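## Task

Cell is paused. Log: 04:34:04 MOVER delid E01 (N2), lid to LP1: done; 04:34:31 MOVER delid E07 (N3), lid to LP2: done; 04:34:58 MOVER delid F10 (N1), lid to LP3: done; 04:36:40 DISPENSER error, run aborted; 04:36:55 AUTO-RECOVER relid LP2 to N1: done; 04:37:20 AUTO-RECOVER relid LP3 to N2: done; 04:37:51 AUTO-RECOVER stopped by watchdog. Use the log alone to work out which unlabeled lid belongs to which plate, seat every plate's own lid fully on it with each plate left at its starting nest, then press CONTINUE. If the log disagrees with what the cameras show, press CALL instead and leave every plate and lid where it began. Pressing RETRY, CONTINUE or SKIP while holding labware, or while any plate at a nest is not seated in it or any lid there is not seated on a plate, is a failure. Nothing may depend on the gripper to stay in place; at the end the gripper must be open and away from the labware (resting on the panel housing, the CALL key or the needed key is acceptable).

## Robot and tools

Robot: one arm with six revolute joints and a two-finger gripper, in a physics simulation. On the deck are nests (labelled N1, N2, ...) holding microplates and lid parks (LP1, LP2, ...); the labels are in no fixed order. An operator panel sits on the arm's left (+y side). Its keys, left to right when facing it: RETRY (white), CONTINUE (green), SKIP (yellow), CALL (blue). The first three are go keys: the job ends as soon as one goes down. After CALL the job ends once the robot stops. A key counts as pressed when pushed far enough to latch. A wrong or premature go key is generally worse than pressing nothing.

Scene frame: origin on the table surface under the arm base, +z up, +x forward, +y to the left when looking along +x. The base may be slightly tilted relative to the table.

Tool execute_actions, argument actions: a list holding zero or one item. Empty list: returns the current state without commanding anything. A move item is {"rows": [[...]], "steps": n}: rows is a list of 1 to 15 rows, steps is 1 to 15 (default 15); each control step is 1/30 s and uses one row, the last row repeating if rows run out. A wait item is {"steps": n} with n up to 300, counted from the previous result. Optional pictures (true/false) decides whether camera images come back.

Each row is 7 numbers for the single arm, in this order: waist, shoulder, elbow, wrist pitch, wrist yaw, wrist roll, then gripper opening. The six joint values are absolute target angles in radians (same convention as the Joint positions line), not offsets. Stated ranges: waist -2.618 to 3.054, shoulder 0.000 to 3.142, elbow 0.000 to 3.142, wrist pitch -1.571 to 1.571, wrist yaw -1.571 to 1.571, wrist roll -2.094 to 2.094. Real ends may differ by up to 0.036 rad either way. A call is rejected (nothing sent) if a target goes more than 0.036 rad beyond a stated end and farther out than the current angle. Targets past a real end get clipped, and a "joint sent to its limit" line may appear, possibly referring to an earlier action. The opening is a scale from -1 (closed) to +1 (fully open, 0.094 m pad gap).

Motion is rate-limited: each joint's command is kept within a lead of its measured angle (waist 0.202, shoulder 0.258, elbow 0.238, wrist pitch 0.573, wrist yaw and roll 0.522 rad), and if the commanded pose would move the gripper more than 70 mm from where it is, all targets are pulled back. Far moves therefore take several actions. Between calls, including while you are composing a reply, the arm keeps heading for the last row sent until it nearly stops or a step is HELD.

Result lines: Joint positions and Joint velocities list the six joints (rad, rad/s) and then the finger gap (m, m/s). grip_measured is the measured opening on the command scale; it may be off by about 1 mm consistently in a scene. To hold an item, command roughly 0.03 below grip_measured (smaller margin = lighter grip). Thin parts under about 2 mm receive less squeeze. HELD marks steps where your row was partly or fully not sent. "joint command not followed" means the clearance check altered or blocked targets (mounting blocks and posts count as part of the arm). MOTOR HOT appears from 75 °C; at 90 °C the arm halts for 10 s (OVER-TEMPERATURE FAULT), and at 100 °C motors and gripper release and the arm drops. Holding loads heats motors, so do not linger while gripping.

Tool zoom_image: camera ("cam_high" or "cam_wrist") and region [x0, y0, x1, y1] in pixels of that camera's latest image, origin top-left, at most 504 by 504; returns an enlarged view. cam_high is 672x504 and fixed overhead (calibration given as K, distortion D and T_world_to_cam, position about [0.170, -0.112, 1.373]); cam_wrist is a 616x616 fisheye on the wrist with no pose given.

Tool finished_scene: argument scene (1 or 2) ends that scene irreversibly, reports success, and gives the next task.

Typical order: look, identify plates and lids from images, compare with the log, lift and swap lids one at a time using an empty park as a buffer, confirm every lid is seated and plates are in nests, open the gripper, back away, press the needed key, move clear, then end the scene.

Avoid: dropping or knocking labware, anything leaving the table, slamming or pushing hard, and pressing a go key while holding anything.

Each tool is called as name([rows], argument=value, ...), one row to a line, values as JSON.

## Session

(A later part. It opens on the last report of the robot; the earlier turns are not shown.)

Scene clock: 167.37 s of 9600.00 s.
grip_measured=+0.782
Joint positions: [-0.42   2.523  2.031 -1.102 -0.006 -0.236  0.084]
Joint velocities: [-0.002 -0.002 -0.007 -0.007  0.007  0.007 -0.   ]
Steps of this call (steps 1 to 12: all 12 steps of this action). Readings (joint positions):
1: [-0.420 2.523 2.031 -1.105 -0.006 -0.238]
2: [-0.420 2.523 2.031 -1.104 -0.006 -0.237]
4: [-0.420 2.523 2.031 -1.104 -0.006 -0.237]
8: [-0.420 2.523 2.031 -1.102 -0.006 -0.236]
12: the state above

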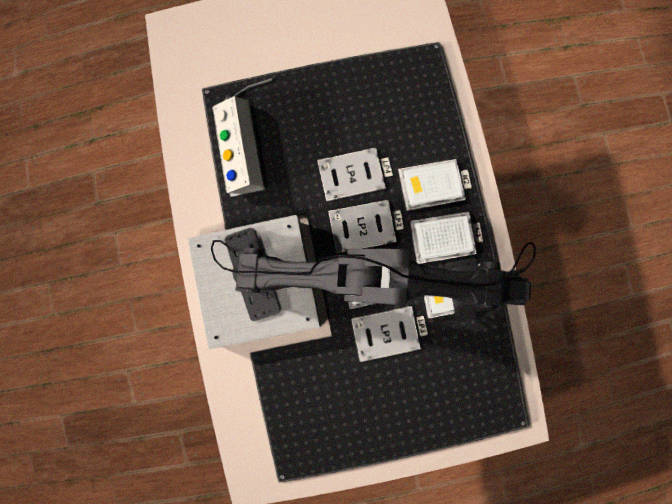

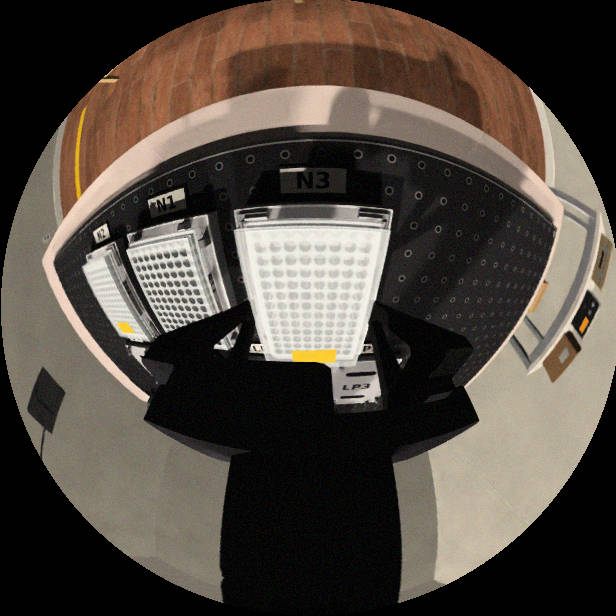

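execute_actions([
  {"rows": [[-0.414,2.524,2.026,-1.0845,-0.002,-0.2305,0.75],[-0.414,2.526,2.026,-1.0845,0.001,-0.2305,0.75],[-0.414,2.530,2.026,-1.0845,0.003,-0.2305,0.75],[-0.414,2.536,2.026,-1.083,0.003,-0.2305,0.75],[-0.414,2.542,2.026,-1.081,0.003,-0.2305,0.75],[-0.414,2.546,2.026,-1.080,0.003,-0.2305,0.75],[-0.414,2.546,2.026,-1.079,0.003,-0.2305,0.75],[-0.414,2.545,2.026,-1.078,0.003,-0.2305,0.75],[-0.414,2.542,2.026,-1.078,0.003,-0.2305,0.75],[-0.414,2.540,2.026,-1.078,0.003,-0.2305,0.75],[-0.414,2.538,2.026,-1.078,0.003,-0.2305,0.75]], "steps": 15},
], pictures=false)

execute_actions([
  {"rows": [[-0.414,2.538,2.026,-1.078,0.003,-0.2305,0.75]], "steps": 10},
])

zoom_image(camera="cam_wrist", region=[210, 180, 410, 370])

Scene clock: 179.30 s of 9600.00 s.
grip_measured=+0.782
Joint positions: [-0.419  2.535  2.031 -1.094 -0.002 -0.236  0.084]
Joint velocities: [-0.007  0.002  0.007  0.051  0.037  0.007  0.   ]
Steps of this call (steps 1 to 15: the robot went on to your last target; steps 16 to 90: nothing new was sent; then 8.43 s passed at rest; steps 91 to 105: all 15 steps of this action). Readings (joint positions):
91: [-0.420 2.523 2.031 -1.102 -0.006 -0.236]
92: [-0.420 2.523 2.031 -1.102 -0.006 -0.236]
94: [-0.420 2.523 2.031 -1.102 -0.005 -0.236]
98: [-0.420 2.531 2.031 -1.098 -0.003 -0.236]
105: the state above

Scene clock: 179.63 s of 9600.00 s.
grip_measured=+0.782
Joint positions: [-0.419  2.535  2.031 -1.094 -0.002 -0.236  0.084]
Joint velocities: [ 0.002  0.007  0.007 -0.051 -0.051 -0.022 -0.   ]
Steps of this call (steps 1 to 10: all 10 steps of this action). Readings (joint positions):
1: [-0.419 2.535 2.031 -1.094 -0.002 -0.236]
2: [-0.419 2.535 2.031 -1.094 -0.002 -0.236]
4: [-0.419 2.535 2.031 -1.094 -0.002 -0.236]
8: [-0.419 2.535 2.031 -1.094 -0.002 -0.236]
10: the state above

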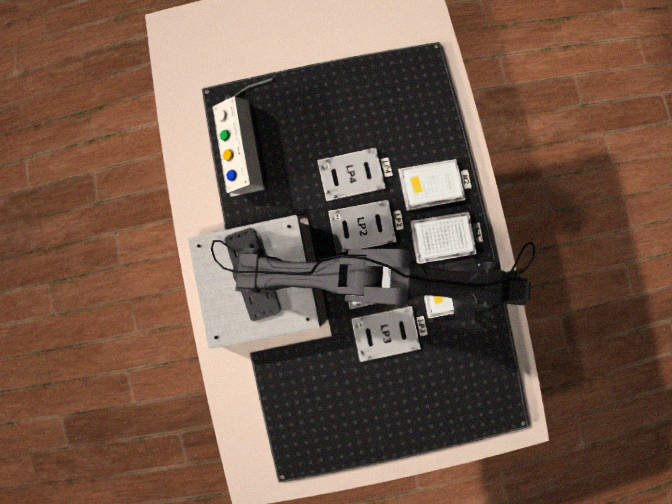

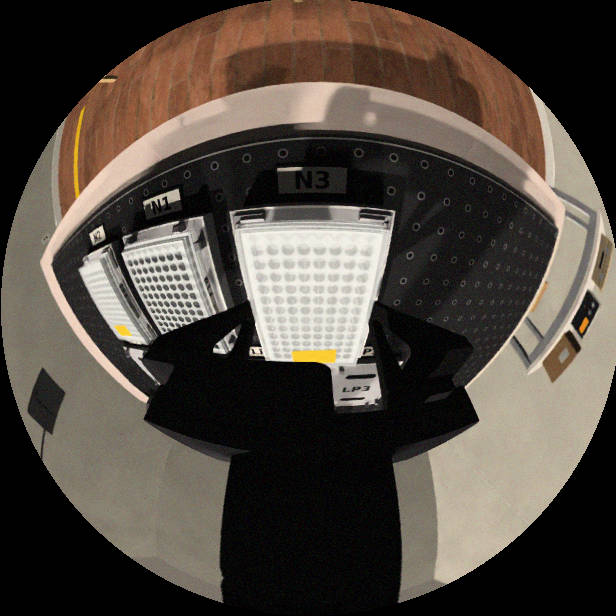

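Region (210, 180, 410, 370) of cam_wrist's 616x616 image, scaled by 2.520, with more detail than that image has; it fills the top 479 rows of this view, and the rest is white.

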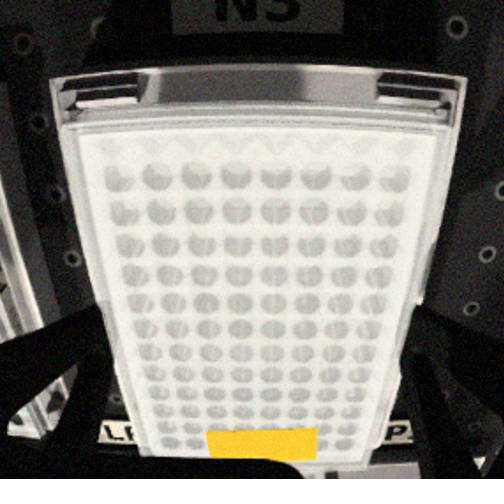

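execute_actions([
  {"rows": [[-0.414,2.538,2.026,-1.078,0.003,-0.2305,0.79],[-0.414,2.538,2.026,-1.078,0.003,-0.2305,0.83],[-0.414,2.538,2.026,-1.078,0.003,-0.2305,0.87],[-0.414,2.538,2.026,-1.078,0.003,-0.2305,0.91],[-0.414,2.538,2.026,-1.078,0.003,-0.2305,0.95],[-0.414,2.538,2.026,-1.078,0.003,-0.2305,1.0],[-0.414,2.530,2.026,-1.085,0.003,-0.2305,1.0],[-0.414,2.520,2.026,-1.095,0.003,-0.2305,1.0],[-0.414,2.510,2.026,-1.103,0.003,-0.2305,1.0],[-0.414,2.500,2.026,-1.108,0.003,-0.2305,1.0]], "steps": 10},
], pictures=false)

execute_actions([
  {"rows": [[-0.414,2.495,2.026,-1.111,0.003,-0.2305,1.0],[-0.414,2.490,2.026,-1.115,0.003,-0.2305,1.0],[-0.414,2.485,2.026,-1.119,0.003,-0.2305,1.0],[-0.414,2.479,2.026,-1.123,0.003,-0.2305,1.0],[-0.414,2.473,2.026,-1.127,0.003,-0.2305,1.0],[-0.414,2.467,2.026,-1.131,0.003,-0.2305,1.0],[-0.414,2.461,2.026,-1.135,0.003,-0.2305,1.0],[-0.414,2.456,2.026,-1.139,0.003,-0.2305,1.0],[-0.414,2.452,2.026,-1.142,0.003,-0.2305,1.0],[-0.414,2.449,2.026,-1.144,0.003,-0.2305,1.0],[-0.414,2.448,2.026,-1.145,0.003,-0.2305,1.0],[-0.414,2.448,2.026,-1.145,0.003,-0.2305,1.0]], "steps": 12},
])

execute_actions([
  {"rows": [[-0.4130,2.448,2.026,-1.140,0.003,-0.2294,1.0],[-0.4098,2.448,2.026,-1.135,0.003,-0.2262,1.0],[-0.4047,2.448,2.0256,-1.130,0.003,-0.2209,1.0],[-0.3975,2.448,2.0254,-1.125,0.003,-0.2136,1.0],[-0.3884,2.448,2.0250,-1.120,0.003,-0.2042,1.0],[-0.3774,2.448,2.0246,-1.116,0.003,-0.1929,1.0],[-0.3645,2.448,2.0241,-1.113,0.003,-0.1797,1.0],[-0.3500,2.448,2.0235,-1.111,0.003,-0.1648,1.0],[-0.3339,2.448,2.0229,-1.110,0.003,-0.1483,1.0],[-0.3163,2.448,2.0222,-1.109,0.003,-0.1302,1.0],[-0.2974,2.448,2.0215,-1.108,0.003,-0.1108,1.0],[-0.2773,2.448,2.0208,-1.1065,0.003,-0.0901,1.0],[-0.2561,2.448,2.0199,-1.105,0.003,-0.0684,1.0],[-0.2340,2.448,2.0191,-1.104,0.003,-0.0458,1.0],[-0.2113,2.448,2.0182,-1.1025,0.003,-0.0224,1.0]], "steps": 15},
], pictures=false)

execute_actions([
  {"rows": [[-0.1880,2.448,2.0173,-1.101,0.003,0.0015,1.0],[-0.1643,2.448,2.0164,-1.0995,0.003,0.0258,1.0],[-0.1405,2.448,2.0155,-1.098,0.003,0.0503,1.0],[-0.1167,2.448,2.0146,-1.0965,0.003,0.0747,1.0],[-0.0930,2.448,2.0137,-1.095,0.003,0.0990,1.0],[-0.0697,2.448,2.0128,-1.0935,0.003,0.1229,1.0],[-0.0470,2.448,2.0119,-1.092,0.003,0.1463,1.0],[-0.0249,2.448,2.0111,-1.091,0.003,0.1689,1.0],[-0.0038,2.448,2.0103,-1.0895,0.003,0.1906,1.0],[0.0164,2.448,2.0095,-1.088,0.003,0.2113,1.0],[0.0353,2.448,2.0088,-1.087,0.003,0.2307,1.0],[0.0529,2.448,2.0081,-1.086,0.003,0.2488,1.0],[0.0690,2.448,2.0075,-1.085,0.003,0.2653,1.0],[0.0835,2.448,2.0069,-1.084,0.003,0.2802,1.0],[0.0964,2.448,2.0064,-1.083,0.003,0.2934,1.0]], "steps": 15},
], pictures=false)

execute_actions([
  {"rows": [[0.1074,2.448,2.0060,-1.0825,0.003,0.3047,1.0],[0.1165,2.448,2.0056,-1.082,0.003,0.3141,1.0],[0.1237,2.448,2.0054,-1.0815,0.003,0.3214,1.0],[0.1288,2.448,2.0052,-1.081,0.003,0.3267,1.0],[0.1320,2.448,2.0050,-1.081,0.003,0.3299,1.0],[0.1330,2.448,2.0050,-1.081,0.003,0.3310,1.0]], "steps": 15},
], pictures=false)

execute_actions([
  {"rows": [[0.1330,2.448,2.0050,-1.081,0.003,0.3310,1.0]], "steps": 6},
])

zoom_image(camera="cam_wrist", region=[210, 180, 410, 370])

Scene clock: 205.13 s of 9600.00 s.
grip_measured=+1.000
Joint positions: [-0.419  2.535  2.031 -1.094 -0.002 -0.236  0.094]
Joint velocities: [ 0.002  0.007  0.002 -0.066 -0.051  0.022  0.   ]
Steps of this call (steps 1 to 15: the robot went on to your last target; steps 16 to 90: nothing new was sent; then 22.17 s passed at rest; steps 91 to 100: all 10 steps of this action). Readings (joint positions):
91: [-0.419 2.535 2.031 -1.094 -0.002 -0.236]
92: [-0.419 2.535 2.031 -1.094 -0.002 -0.236]
94: [-0.419 2.535 2.031 -1.094 -0.002 -0.236]
98: [-0.419 2.535 2.031 -1.094 -0.002 -0.236]
100: the state above

Scene clock: 205.53 s of 9600.00 s.
grip_measured=+1.000
Joint positions: [-0.419  2.483  2.031 -1.123 -0.002 -0.236  0.094]
Joint velocities: [ 0.002 -0.164 -0.002  0.007 -0.051 -0.037  0.   ]
Steps of this call (steps 1 to 12: all 12 steps of this action). Readings (joint positions):
1: [-0.419 2.535 2.031 -1.094 -0.002 -0.236]
2: [-0.419 2.535 2.031 -1.095 -0.002 -0.236]
4: [-0.419 2.531 2.031 -1.100 -0.002 -0.236]
8: [-0.419 2.511 2.031 -1.113 -0.002 -0.236]
12: the state above

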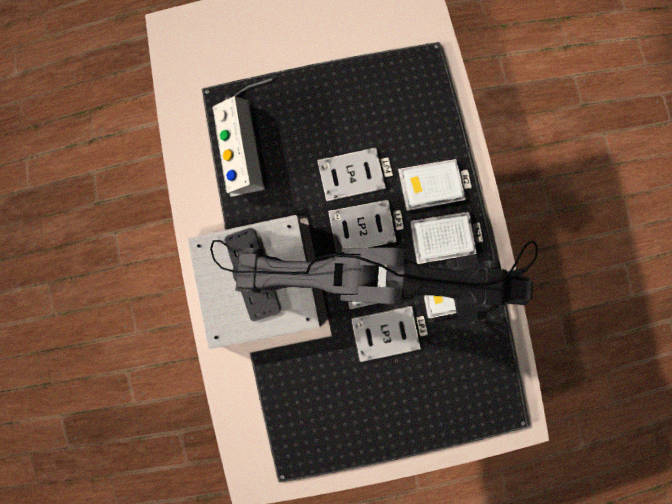

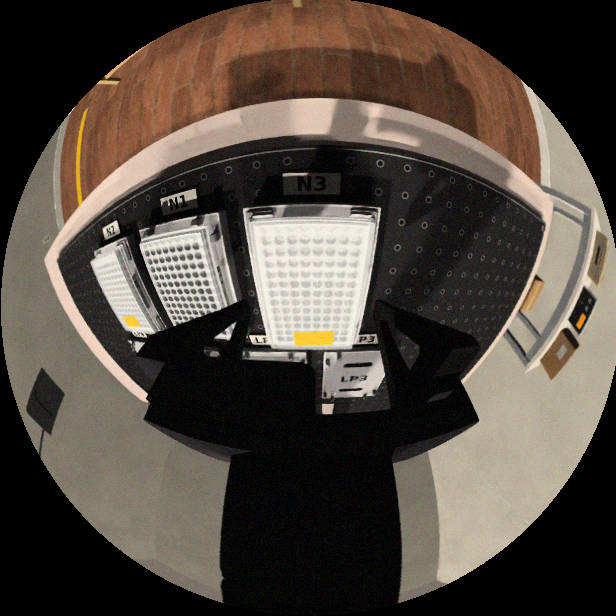

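Scene clock: 206.03 s of 9600.00 s.
grip_measured=+1.000
Joint positions: [-0.266  2.474  2.031 -1.121  0.005 -0.106  0.094]
Joint velocities: [ 0.676 -0.002  0.007 -0.066  0.11   0.505  0.   ]
Steps of this call (steps 1 to 15: all 15 steps of this action). Readings (joint positions):
1: [-0.419 2.478 2.031 -1.124 -0.002 -0.235]
2: [-0.419 2.475 2.031 -1.124 -0.002 -0.235]
4: [-0.418 2.474 2.031 -1.124 -0.001 -0.231]
8: [-0.395 2.474 2.031 -1.124 0.003 -0.206]
15: the state above

Scene clock: 206.53 s of 9600.00 s.
grip_measured=+1.000
Joint positions: [ 0.075  2.474  2.016 -1.103  0.003  0.212  0.094]
Joint velocities: [ 0.432 -0.012 -0.002  0.037  0.051  0.549  0.   ]
Steps of this call (steps 1 to 15: all 15 steps of this action). Readings (joint positions):
1: [-0.241 2.474 2.031 -1.120 0.005 -0.087]
2: [-0.216 2.474 2.031 -1.118 0.005 -0.066]
4: [-0.165 2.474 2.031 -1.115 0.005 -0.024]
8: [-0.066 2.474 2.028 -1.108 0.005 0.067]
15: the state above

Scene clock: 207.03 s of 9600.00 s.
grip_measured=+1.000
Joint positions: [ 0.137  2.474  2.014 -1.099  0.002  0.32   0.094]
Joint velocities: [ 0.017 -0.012 -0.007 -0.022 -0.051 -0.051  0.   ]
Steps of this call (steps 1 to 15: all 15 steps of this action). Readings (joint positions):
1: [0.089 2.474 2.016 -1.102 0.003 0.229]
2: [0.102 2.474 2.015 -1.102 0.003 0.244]
4: [0.122 2.474 2.015 -1.100 0.003 0.270]
8: [0.138 2.474 2.014 -1.099 0.002 0.302]
15: the state above

Scene clock: 207.23 s of 9600.00 s.
grip_measured=+1.000
Joint positions: [ 0.137  2.474  2.014 -1.099  0.002  0.324  0.094]
Joint velocities: [-0.002  0.002 -0.007  0.007 -0.007  0.051  0.   ]
Steps of this call (steps 1 to 6: all 6 steps of this action). Readings (joint positions):
1: [0.137 2.474 2.014 -1.099 0.002 0.321]
2: [0.137 2.474 2.014 -1.099 0.002 0.322]
4: [0.137 2.474 2.014 -1.099 0.002 0.323]
6: the state above

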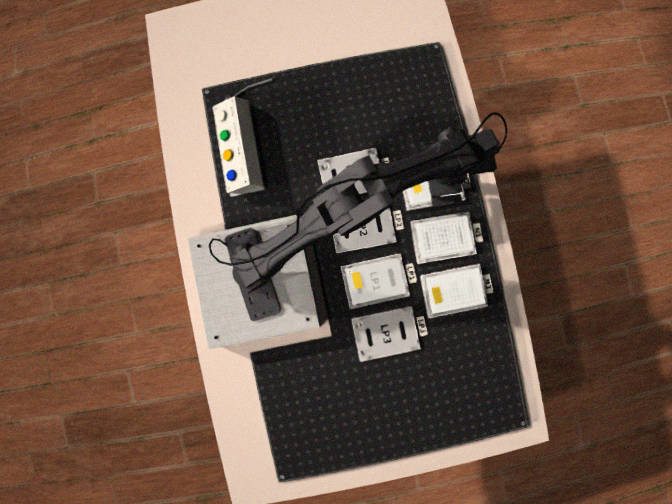

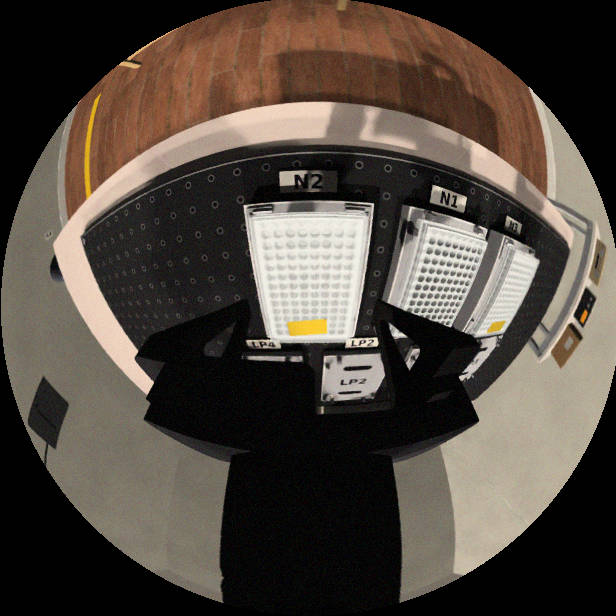

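Region (210, 180, 410, 370) of cam_wrist's 616x616 image, scaled by 2.520, with more detail than that image has; it fills the top 479 rows of this view, and the rest is white.

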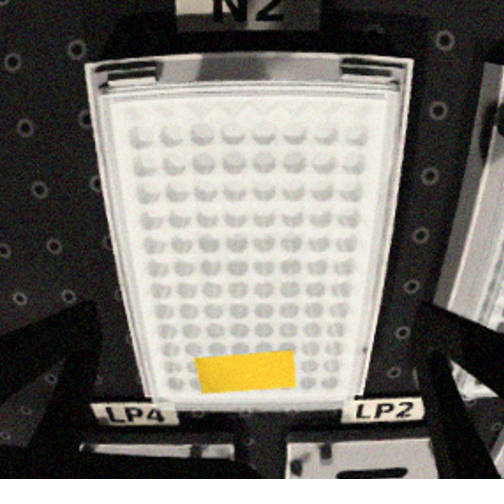

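execute_actions([
  {"rows": [[0.133,2.4904,2.0402,-1.0809,-0.003,0.320,1.0],[0.133,2.4916,2.0409,-1.0807,-0.007,0.316,1.0],[0.133,2.4936,2.0421,-1.0803,-0.009,0.312,1.0],[0.133,2.4963,2.0436,-1.0797,-0.011,0.309,1.0],[0.133,2.4996,2.0455,-1.0790,-0.011,0.306,1.0],[0.133,2.5035,2.0478,-1.0783,-0.011,0.304,1.0],[0.133,2.5078,2.0502,-1.0774,-0.011,0.303,1.0],[0.133,2.5123,2.0528,-1.0765,-0.011,0.303,1.0],[0.133,2.5170,2.0555,-1.0755,-0.011,0.303,1.0],[0.133,2.5217,2.0582,-1.0745,-0.011,0.303,1.0],[0.133,2.5262,2.0608,-1.0736,-0.011,0.303,1.0],[0.133,2.5305,2.0633,-1.0728,-0.011,0.303,1.0],[0.133,2.5344,2.0655,-1.0720,-0.011,0.303,1.0],[0.133,2.5377,2.0674,-1.0713,-0.011,0.303,1.0],[0.133,2.5404,2.0689,-1.0707,-0.011,0.303,1.0]], "steps": 15},
], pictures=false)

execute_actions([
  {"rows": [[0.133,2.5424,2.0701,-1.0703,-0.011,0.303,1.0],[0.133,2.5436,2.0708,-1.0701,-0.011,0.303,1.0],[0.133,2.544,2.071,-1.070,-0.011,0.303,1.0]], "steps": 14},
])

zoom_image(camera="cam_wrist", region=[210, 180, 410, 370])

Scene clock: 228.23 s of 9600.00 s.
grip_measured=+1.000
Joint positions: [ 0.137  2.531  2.037 -1.091 -0.006  0.31   0.094]
Joint velocities: [-0.007  0.095  0.032  0.066 -0.051 -0.081  0.   ]
Steps of this call (steps 1 to 15: the robot went on to your last target; steps 16 to 90: nothing new was sent; then 17.50 s passed at rest; steps 91 to 105: all 15 steps of this action). Readings (joint positions):
91: [0.137 2.474 2.014 -1.099 0.002 0.325]
92: [0.137 2.474 2.014 -1.099 0.001 0.325]
94: [0.137 2.477 2.014 -1.097 -0.001 0.322]
98: [0.137 2.495 2.020 -1.096 -0.004 0.315]
105: the state above

Scene clock: 228.70 s of 9600.00 s.
grip_measured=+1.000
Joint positions: [ 0.137  2.541  2.044 -1.088 -0.006  0.309  0.094]
Joint velocities: [-0.007 -0.002 -0.002 -0.022  0.007 -0.066  0.   ]
Steps of this call (steps 1 to 14: all 14 steps of this action). Readings (joint positions):
1: [0.137 2.534 2.039 -1.090 -0.006 0.310]
2: [0.137 2.537 2.040 -1.090 -0.006 0.310]
4: [0.137 2.540 2.041 -1.089 -0.006 0.309]
8: [0.137 2.541 2.042 -1.089 -0.006 0.309]
14: the state above

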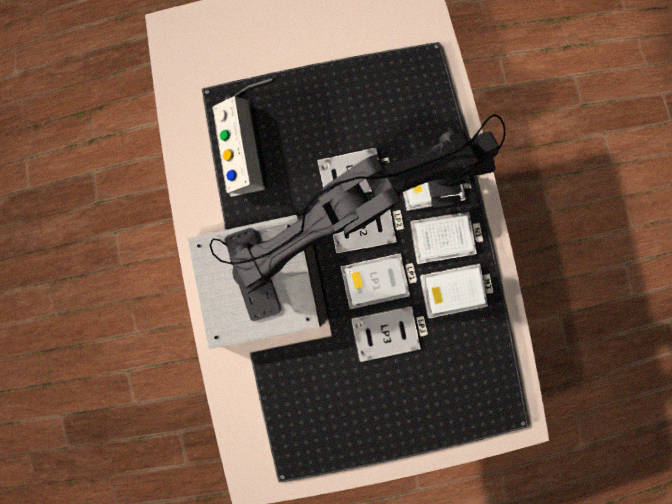

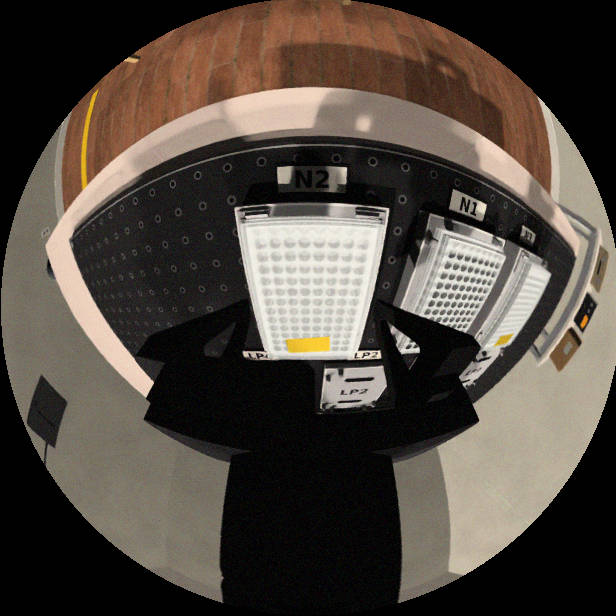

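Region (210, 180, 410, 370) of cam_wrist's 616x616 image, scaled by 2.520, with more detail than that image has; it fills the top 479 rows of this view, and the rest is white.

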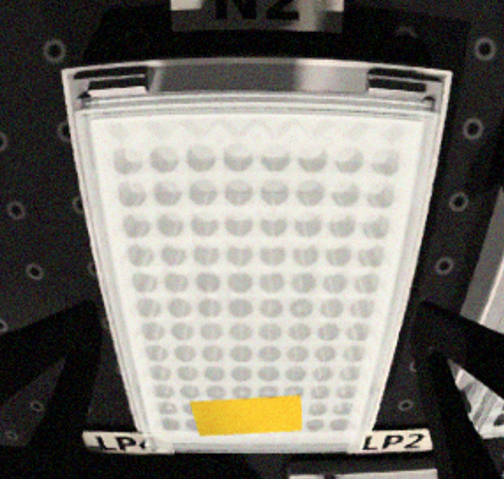

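execute_actions([
  {"rows": [[0.133,2.548,2.050,-1.068,-0.011,0.303,1.0],[0.133,2.554,2.050,-1.066,-0.011,0.303,1.0],[0.133,2.560,2.050,-1.064,-0.011,0.303,1.0],[0.133,2.564,2.050,-1.062,-0.011,0.303,1.0],[0.133,2.565,2.050,-1.060,-0.011,0.303,1.0],[0.133,2.565,2.050,-1.058,-0.011,0.303,1.0],[0.133,2.564,2.050,-1.057,-0.011,0.303,1.0],[0.133,2.563,2.050,-1.056,-0.011,0.303,1.0],[0.133,2.562,2.050,-1.0555,-0.011,0.303,1.0],[0.133,2.5615,2.050,-1.0555,-0.011,0.303,1.0]], "steps": 15},
], pictures=false)

execute_actions([
  {"rows": [[0.133,2.5615,2.050,-1.0555,-0.011,0.303,1.0]], "steps": 10},
])

zoom_image(camera="cam_wrist", region=[210, 180, 410, 370])

Scene clock: 234.47 s of 9600.00 s.
grip_measured=+1.000
Joint positions: [ 0.137  2.561  2.044 -1.074 -0.006  0.309  0.094]
Joint velocities: [ 0.012  0.012  0.007 -0.037 -0.007 -0.037  0.   ]
Steps of this call (steps 1 to 15: the robot went on to your last target; steps 16 to 90: nothing new was sent; then 2.27 s passed at rest; steps 91 to 105: all 15 steps of this action). Readings (joint positions):
91: [0.137 2.541 2.044 -1.087 -0.006 0.309]
92: [0.137 2.541 2.044 -1.087 -0.006 0.309]
94: [0.137 2.543 2.044 -1.084 -0.006 0.309]
98: [0.137 2.555 2.044 -1.078 -0.006 0.309]
105: the state above

Scene clock: 234.80 s of 9600.00 s.
grip_measured=+1.000
Joint positions: [ 0.137  2.561  2.044 -1.073 -0.006  0.309  0.094]
Joint velocities: [-0.002  0.002  0.007  0.022  0.037  0.022  0.   ]
Steps of this call (steps 1 to 10: all 10 steps of this action). Readings (joint positions):
1: [0.137 2.561 2.044 -1.074 -0.006 0.309]
2: [0.137 2.561 2.044 -1.074 -0.006 0.309]
4: [0.137 2.561 2.044 -1.073 -0.006 0.309]
8: [0.137 2.561 2.044 -1.073 -0.006 0.309]
10: the state above

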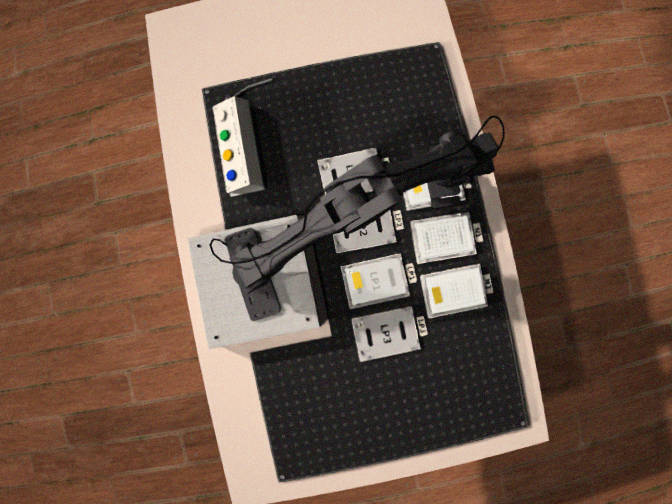

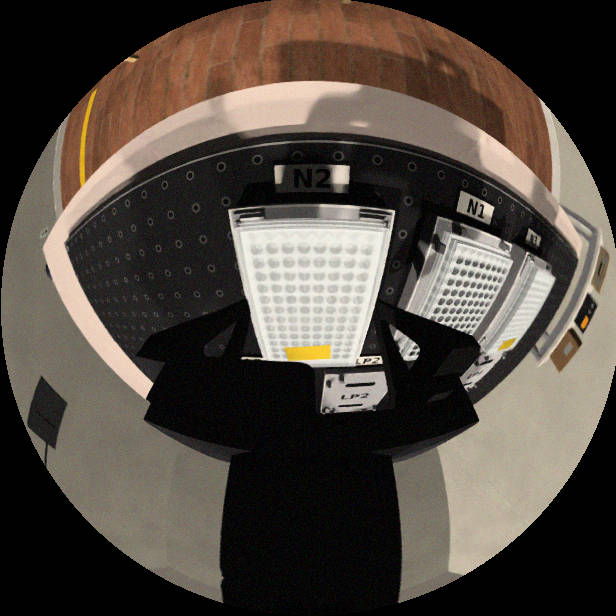

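Region (210, 180, 410, 370) of cam_wrist's 616x616 image, scaled by 2.520, with more detail than that image has; it fills the top 479 rows of this view, and the rest is white.

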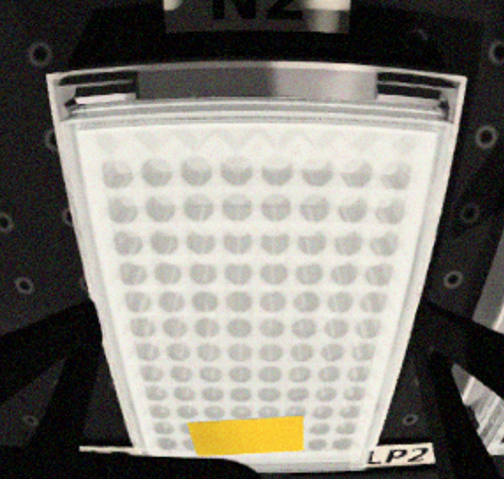

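execute_actions([
  {"rows": [[0.133,2.5615,2.060,-1.0555,-0.011,0.303,1.0],[0.133,2.5615,2.068,-1.0555,-0.011,0.303,1.0],[0.133,2.5615,2.073,-1.0555,-0.011,0.303,1.0],[0.133,2.5615,2.076,-1.0555,-0.011,0.303,1.0]], "steps": 14},
], pictures=false)

Scene clock: 239.83 s of 9600.00 s.
grip_measured=+1.000
Joint positions: [ 0.137  2.561  2.044 -1.073 -0.006  0.309  0.094]
Joint velocities: [ 0.017 -0.007 -0.002  0.037  0.007 -0.066  0.   ]
Steps of this call (steps 1 to 15: the robot went on to your last target; steps 16 to 90: nothing new was sent; then 1.57 s passed at rest; steps 91 to 104: all 14 steps of this action). Readings (joint positions):
91: [0.137 2.561 2.044 -1.073 -0.006 0.309]
92: [0.137 2.561 2.044 -1.073 -0.006 0.309]
94: [0.137 2.561 2.044 -1.073 -0.006 0.309]
98: [0.137 2.561 2.044 -1.073 -0.006 0.309]
104: the state above

execute_actions([
  {"rows": [[0.133,2.5615,2.079,-1.0555,-0.011,0.303,1.0],[0.133,2.5615,2.082,-1.0555,-0.011,0.303,1.0],[0.133,2.5615,2.083,-1.0555,-0.011,0.303,1.0],[0.133,2.5615,2.083,-1.0555,-0.011,0.303,1.0],[0.133,2.5615,2.080,-1.0555,-0.011,0.303,1.0],[0.133,2.5615,2.077,-1.0555,-0.011,0.303,1.0],[0.133,2.5615,2.076,-1.0555,-0.011,0.303,1.0]], "steps": 14},
], pictures=false)

Scene clock: 241.97 s of 9600.00 s.
grip_measured=+1.000
Joint positions: [ 0.137  2.561  2.054 -1.07  -0.006  0.309  0.094]
Joint velocities: [-0.017 -0.007 -0.002 -0.022 -0.051 -0.051  0.   ]
Steps of this call (steps 1 to 15: the robot went on to your last target; steps 16 to 50: nothing new was sent; steps 51 to 64: all 14 steps of this action). Readings (joint positions):
51: [0.137 2.561 2.044 -1.073 -0.006 0.309]
52: [0.137 2.561 2.045 -1.073 -0.006 0.309]
54: [0.137 2.561 2.050 -1.073 -0.006 0.309]
58: [0.137 2.561 2.054 -1.070 -0.006 0.309]
64: the state above

execute_actions([
  {"rows": [[0.133,2.5615,2.060,-1.070,-0.011,0.303,1.0],[0.133,2.5615,2.060,-1.080,-0.011,0.303,1.0],[0.133,2.5615,2.060,-1.087,-0.011,0.303,1.0],[0.133,2.5615,2.060,-1.092,-0.011,0.303,1.0],[0.133,2.5615,2.060,-1.095,-0.011,0.303,1.0]], "steps": 15},
], pictures=false)

execute_actions([
  {"rows": [[0.133,2.5615,2.060,-1.095,-0.011,0.303,1.0]], "steps": 10},
])

zoom_image(camera="cam_wrist", region=[210, 180, 410, 370])

Scene clock: 246.10 s of 9600.00 s.
grip_measured=+1.000
Joint positions: [ 0.137  2.561  2.054 -1.081 -0.006  0.309  0.094]
Joint velocities: [-0.007 -0.002 -0.002 -0.022  0.037 -0.051  0.   ]
Steps of this call (steps 1 to 15: the robot went on to your last target; steps 16 to 90: nothing new was sent; then 0.63 s passed at rest; steps 91 to 105: all 15 steps of this action). Readings (joint positions):
91: [0.137 2.561 2.054 -1.070 -0.006 0.309]
92: [0.137 2.561 2.054 -1.070 -0.006 0.309]
94: [0.137 2.561 2.054 -1.072 -0.006 0.309]
98: [0.137 2.561 2.054 -1.078 -0.006 0.309]
105: the state above

Scene clock: 246.43 s of 9600.00 s.
grip_measured=+1.000
Joint positions: [ 0.137  2.561  2.054 -1.082 -0.006  0.309  0.094]
Joint velocities: [-0.002  0.012 -0.007 -0.022 -0.007 -0.022  0.   ]
Steps of this call (steps 1 to 10: all 10 steps of this action). Readings (joint positions):
1: [0.137 2.561 2.054 -1.081 -0.006 0.309]
2: [0.137 2.561 2.054 -1.081 -0.006 0.309]
4: [0.137 2.561 2.054 -1.082 -0.006 0.309]
8: [0.137 2.561 2.054 -1.082 -0.006 0.309]
10: the state above

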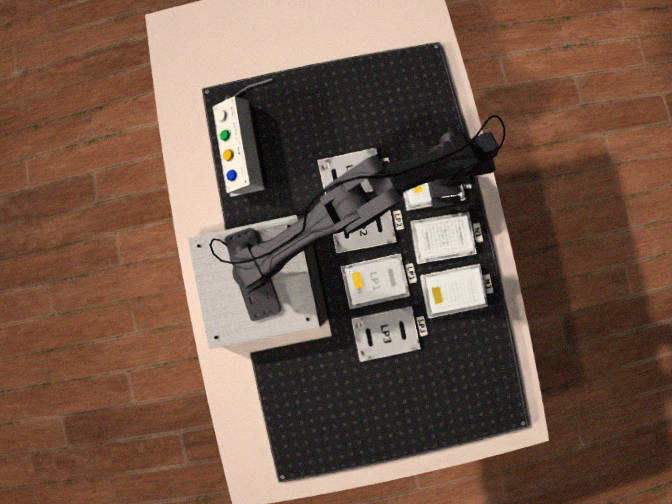

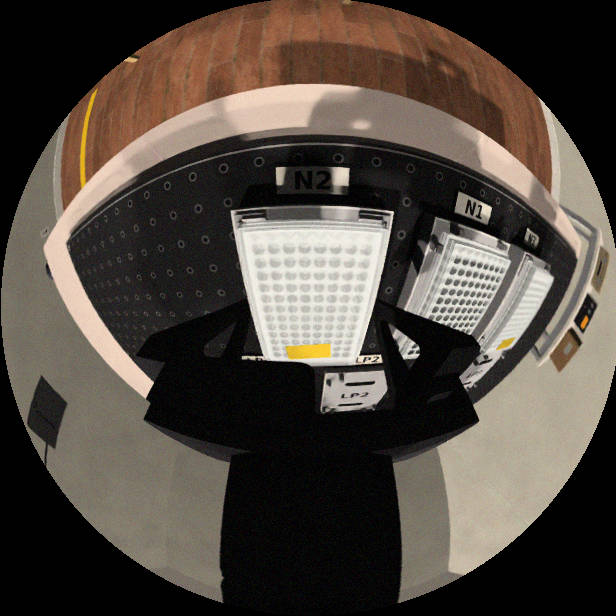

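Region (210, 180, 410, 370) of cam_wrist's 616x616 image, scaled by 2.520, with more detail than that image has; it fills the top 479 rows of this view, and the rest is white.

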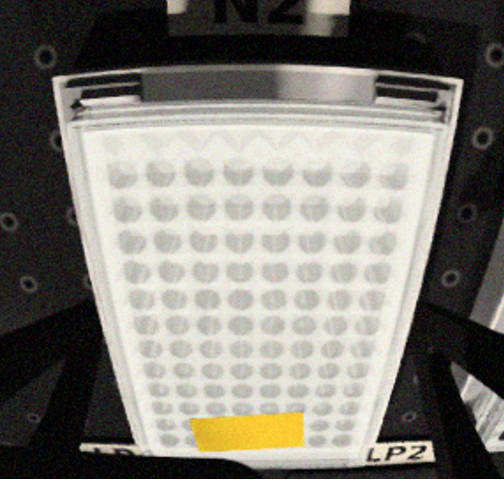

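execute_actions([
  {"rows": [[0.133,2.5615,2.060,-1.095,-0.011,0.303,0.95],[0.133,2.5615,2.060,-1.095,-0.011,0.303,0.92],[0.133,2.5615,2.060,-1.095,-0.011,0.303,0.89],[0.133,2.5615,2.060,-1.095,-0.011,0.303,0.86],[0.133,2.5615,2.060,-1.095,-0.011,0.303,0.84],[0.133,2.5615,2.060,-1.095,-0.011,0.303,0.82],[0.133,2.5615,2.060,-1.095,-0.011,0.303,0.80],[0.133,2.5615,2.060,-1.095,-0.011,0.303,0.79],[0.133,2.5615,2.060,-1.095,-0.011,0.303,0.78],[0.133,2.5615,2.060,-1.095,-0.011,0.303,0.77],[0.133,2.5615,2.060,-1.095,-0.011,0.303,0.76],[0.133,2.5615,2.060,-1.095,-0.011,0.303,0.75]], "steps": 14},
], pictures=false)

execute_actions([
  {"rows": [[0.133,2.540,2.060,-1.095,-0.011,0.303,0.75],[0.133,2.525,2.060,-1.095,-0.011,0.303,0.75],[0.133,2.520,2.060,-1.097,-0.011,0.303,0.75],[0.133,2.515,2.060,-1.100,-0.011,0.303,0.75],[0.133,2.510,2.060,-1.104,-0.011,0.303,0.75],[0.133,2.504,2.060,-1.108,-0.011,0.303,0.75],[0.133,2.498,2.060,-1.112,-0.011,0.303,0.75],[0.133,2.492,2.060,-1.116,-0.011,0.303,0.75],[0.133,2.486,2.060,-1.120,-0.011,0.303,0.75],[0.133,2.483,2.060,-1.124,-0.011,0.303,0.75],[0.133,2.481,2.060,-1.127,-0.011,0.303,0.75],[0.133,2.481,2.060,-1.129,-0.011,0.303,0.75],[0.133,2.481,2.060,-1.130,-0.011,0.303,0.75],[0.133,2.481,2.058,-1.130,-0.009,0.303,0.75],[0.133,2.478,2.055,-1.130,-0.007,0.303,0.75]], "steps": 15},
])

execute_actions([
  {"rows": [[0.1322,2.4698,2.0515,-1.115,-0.007,0.3023,0.75],[0.1300,2.4691,2.0501,-1.105,-0.007,0.3002,0.75],[0.1263,2.4679,2.0477,-1.0980,-0.007,0.2968,0.75],[0.1211,2.4664,2.0444,-1.0965,-0.007,0.2920,0.75],[0.1146,2.4644,2.0402,-1.0946,-0.007,0.2860,0.75],[0.1067,2.4620,2.0352,-1.0924,-0.007,0.2787,0.75],[0.0977,2.4592,2.0294,-1.0897,-0.007,0.2704,0.75],[0.0875,2.4561,2.0229,-1.0868,-0.007,0.2610,0.75],[0.0763,2.4527,2.0157,-1.0835,-0.007,0.2506,0.75],[0.0643,2.4490,2.0080,-1.0800,-0.007,0.2395,0.75],[0.0514,2.4451,1.9998,-1.0763,-0.007,0.2277,0.75],[0.0380,2.4410,1.9912,-1.0724,-0.007,0.2152,0.75],[0.0241,2.4367,1.9823,-1.0683,-0.007,0.2024,0.75],[0.0099,2.4324,1.9732,-1.0642,-0.007,0.1893,0.75],[-0.0045,2.4280,1.9640,-1.0600,-0.007,0.1760,0.75]], "steps": 15},
], pictures=false)

execute_actions([
  {"rows": [[-0.0189,2.4236,1.9548,-1.0558,-0.007,0.1627,0.75],[-0.0331,2.4193,1.9457,-1.0517,-0.007,0.1496,0.75],[-0.0470,2.4150,1.9368,-1.0476,-0.007,0.1368,0.75],[-0.0604,2.4109,1.9282,-1.0437,-0.007,0.1243,0.75],[-0.0733,2.4070,1.9200,-1.0400,-0.007,0.1125,0.75],[-0.0853,2.4033,1.9123,-1.0365,-0.007,0.1014,0.75],[-0.0965,2.3999,1.9051,-1.0332,-0.007,0.0910,0.75],[-0.1067,2.3968,1.8986,-1.0303,-0.007,0.0816,0.75],[-0.1157,2.3940,1.8928,-1.0276,-0.007,0.0733,0.75],[-0.1236,2.3916,1.8878,-1.0254,-0.007,0.0660,0.75],[-0.1301,2.3896,1.8836,-1.0235,-0.007,0.0600,0.75],[-0.1353,2.3881,1.8803,-1.0220,-0.007,0.0552,0.75],[-0.1390,2.3869,1.8779,-1.0209,-0.007,0.0518,0.75],[-0.1412,2.3862,1.8765,-1.0202,-0.007,0.0497,0.75],[-0.1420,2.3860,1.8760,-1.0200,-0.007,0.0490,0.75]], "steps": 15},
], pictures=false)

execute_actions([
  {"rows": [[-0.1420,2.400,1.8760,-1.0200,-0.007,0.0490,0.75],[-0.1420,2.412,1.8760,-1.0190,-0.007,0.0490,0.75],[-0.1420,2.420,1.8760,-1.0180,-0.007,0.0490,0.75],[-0.1420,2.428,1.8760,-1.016,-0.007,0.0490,0.75],[-0.1420,2.433,1.8760,-1.013,-0.007,0.0490,0.75],[-0.1420,2.436,1.8760,-1.010,-0.007,0.0490,0.75],[-0.1420,2.439,1.8760,-1.007,-0.007,0.0490,0.75],[-0.1420,2.4415,1.8760,-1.005,-0.007,0.0490,0.75],[-0.1420,2.4435,1.8760,-1.003,-0.007,0.0490,0.75],[-0.1420,2.445,1.8760,-1.001,-0.007,0.0490,0.75],[-0.1420,2.446,1.8760,-1.000,-0.007,0.0490,0.75],[-0.1420,2.4467,1.8760,-0.999,-0.007,0.0490,0.75],[-0.1420,2.447,1.8760,-0.999,-0.007,0.0490,0.75]], "steps": 15},
], pictures=false)

execute_actions([
  {"rows": [[-0.1420,2.447,1.8760,-0.999,-0.007,0.0490,0.75]], "steps": 12},
])

zoom_image(camera="cam_wrist", region=[210, 180, 410, 370])

Scene clock: 287.47 s of 9600.00 s.
grip_measured=+0.778
Joint positions: [ 0.137  2.561  2.054 -1.082 -0.006  0.309  0.084]
Joint velocities: [ 0.007  0.007 -0.002  0.051  0.051 -0.007 -0.   ]
Steps of this call (steps 1 to 15: the robot went on to your last target; steps 16 to 90: nothing new was sent; then 37.57 s passed at rest; steps 91 to 104: all 14 steps of this action). Readings (joint positions):
91: [0.137 2.561 2.054 -1.082 -0.006 0.309]
92: [0.137 2.561 2.054 -1.082 -0.006 0.309]
94: [0.137 2.561 2.054 -1.082 -0.006 0.309]
98: [0.137 2.561 2.054 -1.082 -0.006 0.309]
104: the state above

Scene clock: 287.97 s of 9600.00 s.
grip_measured=+0.778
Joint positions: [ 0.137  2.51   2.054 -1.109 -0.006  0.309  0.084]
Joint velocities: [ 0.002 -0.095  0.002 -0.066 -0.037 -0.022  0.   ]
Steps of this call (steps 1 to 15: all 15 steps of this action). Readings (joint positions):
1: [0.137 2.561 2.054 -1.082 -0.006 0.309]
2: [0.137 2.561 2.054 -1.082 -0.006 0.309]
4: [0.137 2.561 2.054 -1.083 -0.006 0.309]
8: [0.137 2.551 2.054 -1.092 -0.006 0.309]
15: the state above

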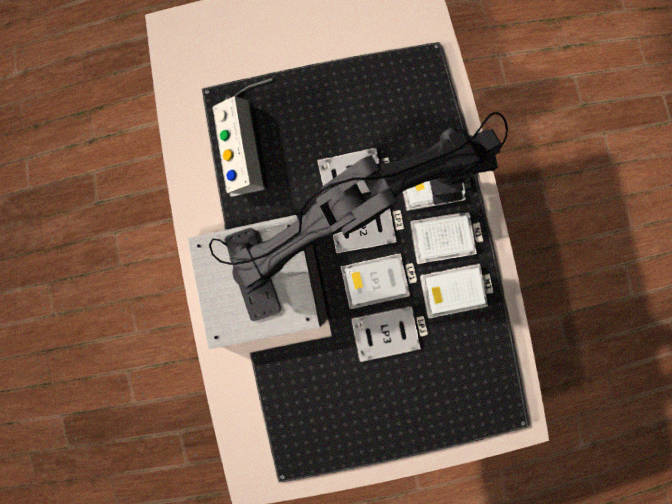

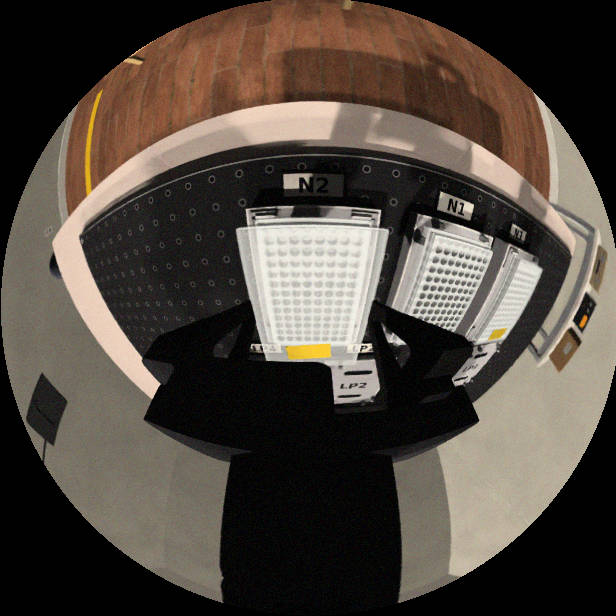

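Scene clock: 288.47 s of 9600.00 s.
grip_measured=+0.778
Joint positions: [ 0.033  2.474  1.987 -1.089 -0.008  0.228  0.084]
Joint velocities: [-0.466 -0.125 -0.261  0.081 -0.081 -0.388 -0.001]
Steps of this call (steps 1 to 15: all 15 steps of this action). Readings (joint positions):
1: [0.137 2.507 2.054 -1.109 -0.006 0.309]
2: [0.137 2.505 2.054 -1.109 -0.006 0.308]
4: [0.137 2.503 2.054 -1.109 -0.006 0.306]
8: [0.123 2.497 2.042 -1.105 -0.007 0.290]
15: the state above

Scene clock: 288.97 s of 9600.00 s.
grip_measured=+0.778
Joint positions: [-0.139  2.424  1.886 -1.046 -0.008  0.077  0.084]
Joint velocities: [-0.076 -0.037 -0.061  0.051  0.081 -0.139 -0.   ]
Steps of this call (steps 1 to 15: all 15 steps of this action). Readings (joint positions):
1: [0.016 2.470 1.978 -1.086 -0.008 0.217]
2: [-0.001 2.466 1.969 -1.082 -0.008 0.205]
4: [-0.033 2.457 1.950 -1.075 -0.008 0.181]
8: [-0.088 2.440 1.918 -1.061 -0.008 0.135]
15: the state above

Scene clock: 289.47 s of 9600.00 s.
grip_measured=+0.778
Joint positions: [-0.142  2.441  1.884 -1.02  -0.008  0.056  0.084]
Joint velocities: [-0.002  0.085 -0.002 -0.066 -0.022 -0.007  0.001]
Steps of this call (steps 1 to 15: all 15 steps of this action). Readings (joint positions):
1: [-0.141 2.424 1.886 -1.044 -0.008 0.073]
2: [-0.142 2.424 1.885 -1.043 -0.008 0.069]
4: [-0.142 2.424 1.884 -1.040 -0.008 0.064]
8: [-0.142 2.424 1.884 -1.032 -0.008 0.059]
15: the state above

Scene clock: 289.87 s of 9600.00 s.
grip_measured=+0.778
Joint positions: [-0.142  2.445  1.884 -1.017 -0.008  0.055  0.084]
Joint velocities: [-0.007 -0.007 -0.022 -0.022  0.022  0.066 -0.   ]
Steps of this call (steps 1 to 12: all 12 steps of this action). Readings (joint positions):
1: [-0.142 2.444 1.884 -1.019 -0.008 0.056]
2: [-0.142 2.445 1.884 -1.019 -0.008 0.056]
4: [-0.142 2.445 1.884 -1.019 -0.008 0.056]
8: [-0.142 2.445 1.884 -1.017 -0.008 0.055]
12: the state above

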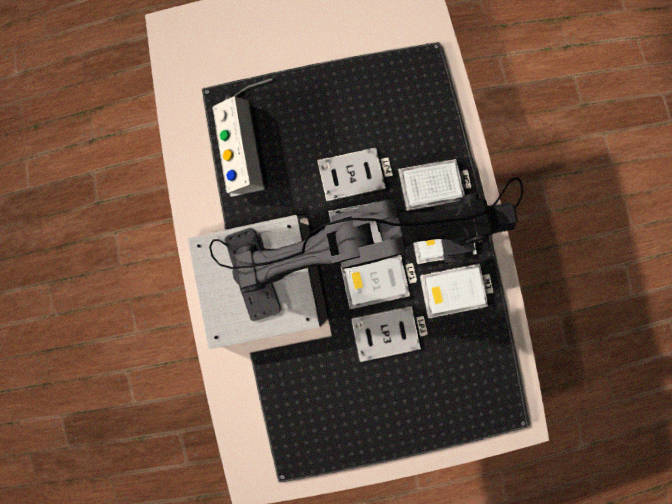

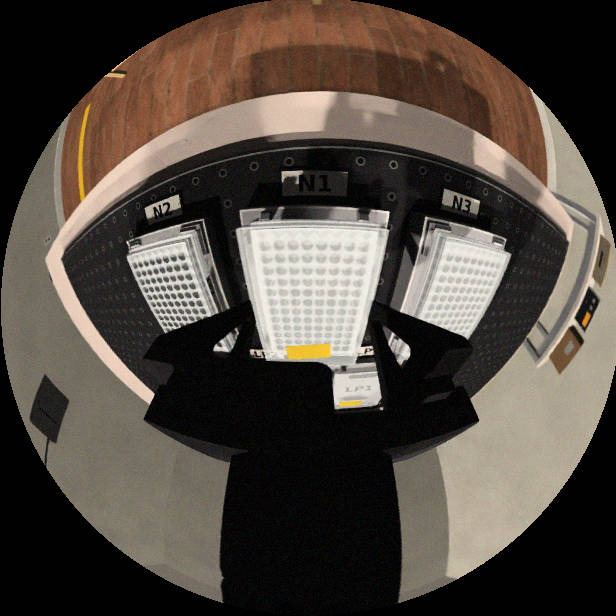

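Region (210, 180, 410, 370) of cam_wrist's 616x616 image, scaled by 2.520, with more detail than that image has; it fills the top 479 rows of this view, and the rest is white.

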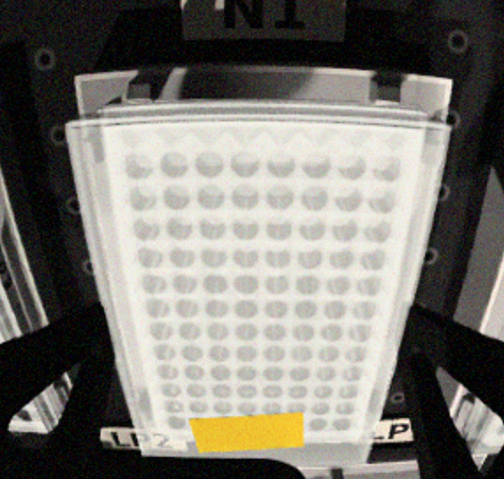

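execute_actions([
  {"rows": [[-0.1420,2.447,1.872,-0.999,-0.002,0.0490,0.75],[-0.1420,2.447,1.869,-0.999,0.001,0.0490,0.75],[-0.1420,2.447,1.867,-0.997,0.003,0.0490,0.75],[-0.1420,2.447,1.865,-0.995,0.003,0.0490,0.75],[-0.1420,2.447,1.8635,-0.993,0.003,0.0490,0.75],[-0.1420,2.447,1.862,-0.991,0.003,0.0490,0.75],[-0.1420,2.447,1.861,-0.989,0.003,0.0490,0.75],[-0.1420,2.447,1.860,-0.9875,0.003,0.0490,0.75],[-0.1420,2.447,1.859,-0.9865,0.003,0.0490,0.75],[-0.1420,2.447,1.859,-0.9855,0.003,0.0490,0.75]], "steps": 15},
], pictures=false)

execute_actions([
  {"rows": [[-0.1420,2.447,1.859,-0.9855,0.003,0.0490,0.75]], "steps": 10},
])

zoom_image(camera="cam_wrist", region=[210, 180, 410, 370])

Scene clock: 309.00 s of 9600.00 s.
grip_measured=+0.778
Joint positions: [-0.142  2.445  1.867 -1.006 -0.005  0.055  0.084]
Joint velocities: [-0.002  0.002  0.002  0.066 -0.007  0.037  0.001]
Steps of this call (steps 1 to 15: the robot went on to your last target; steps 16 to 90: nothing new was sent; then 15.63 s passed at rest; steps 91 to 105: all 15 steps of this action). Readings (joint positions):
91: [-0.142 2.445 1.884 -1.017 -0.008 0.055]
92: [-0.142 2.445 1.884 -1.017 -0.008 0.055]
94: [-0.142 2.445 1.881 -1.014 -0.007 0.055]
98: [-0.142 2.445 1.870 -1.011 -0.005 0.055]
105: the state above

Scene clock: 309.33 s of 9600.00 s.
grip_measured=+0.778
Joint positions: [-0.142  2.445  1.867 -1.003 -0.005  0.055  0.084]
Joint velocities: [-0.007  0.012  0.002 -0.051 -0.051 -0.11  -0.001]
Steps of this call (steps 1 to 10: all 10 steps of this action). Readings (joint positions):
1: [-0.142 2.445 1.867 -1.005 -0.005 0.055]
2: [-0.142 2.445 1.867 -1.004 -0.005 0.055]
4: [-0.142 2.445 1.867 -1.004 -0.005 0.055]
8: [-0.142 2.445 1.867 -1.003 -0.005 0.055]
10: the state above

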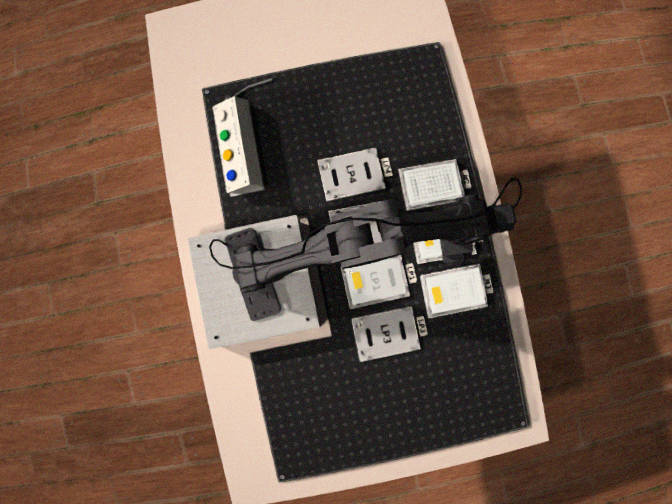

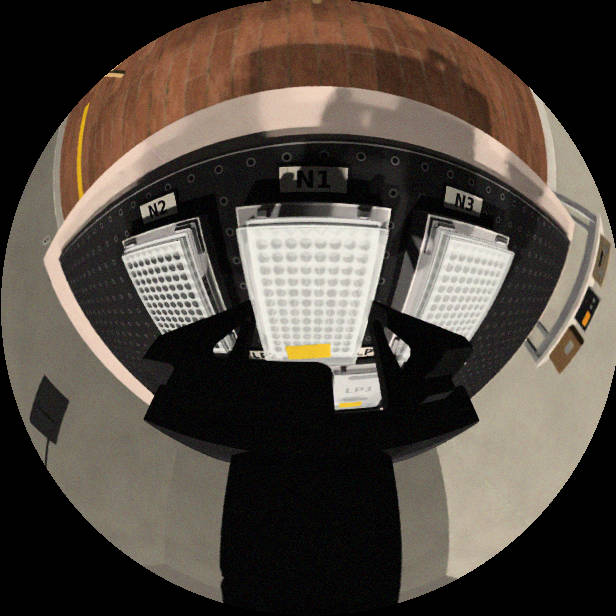

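Region (210, 180, 410, 370) of cam_wrist's 616x616 image, scaled by 2.520, with more detail than that image has; it fills the top 479 rows of this view, and the rest is white.

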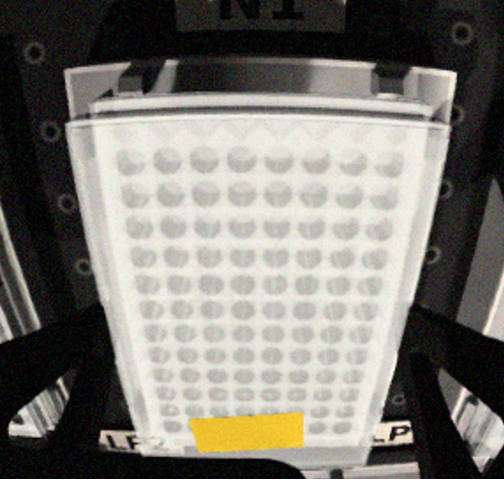

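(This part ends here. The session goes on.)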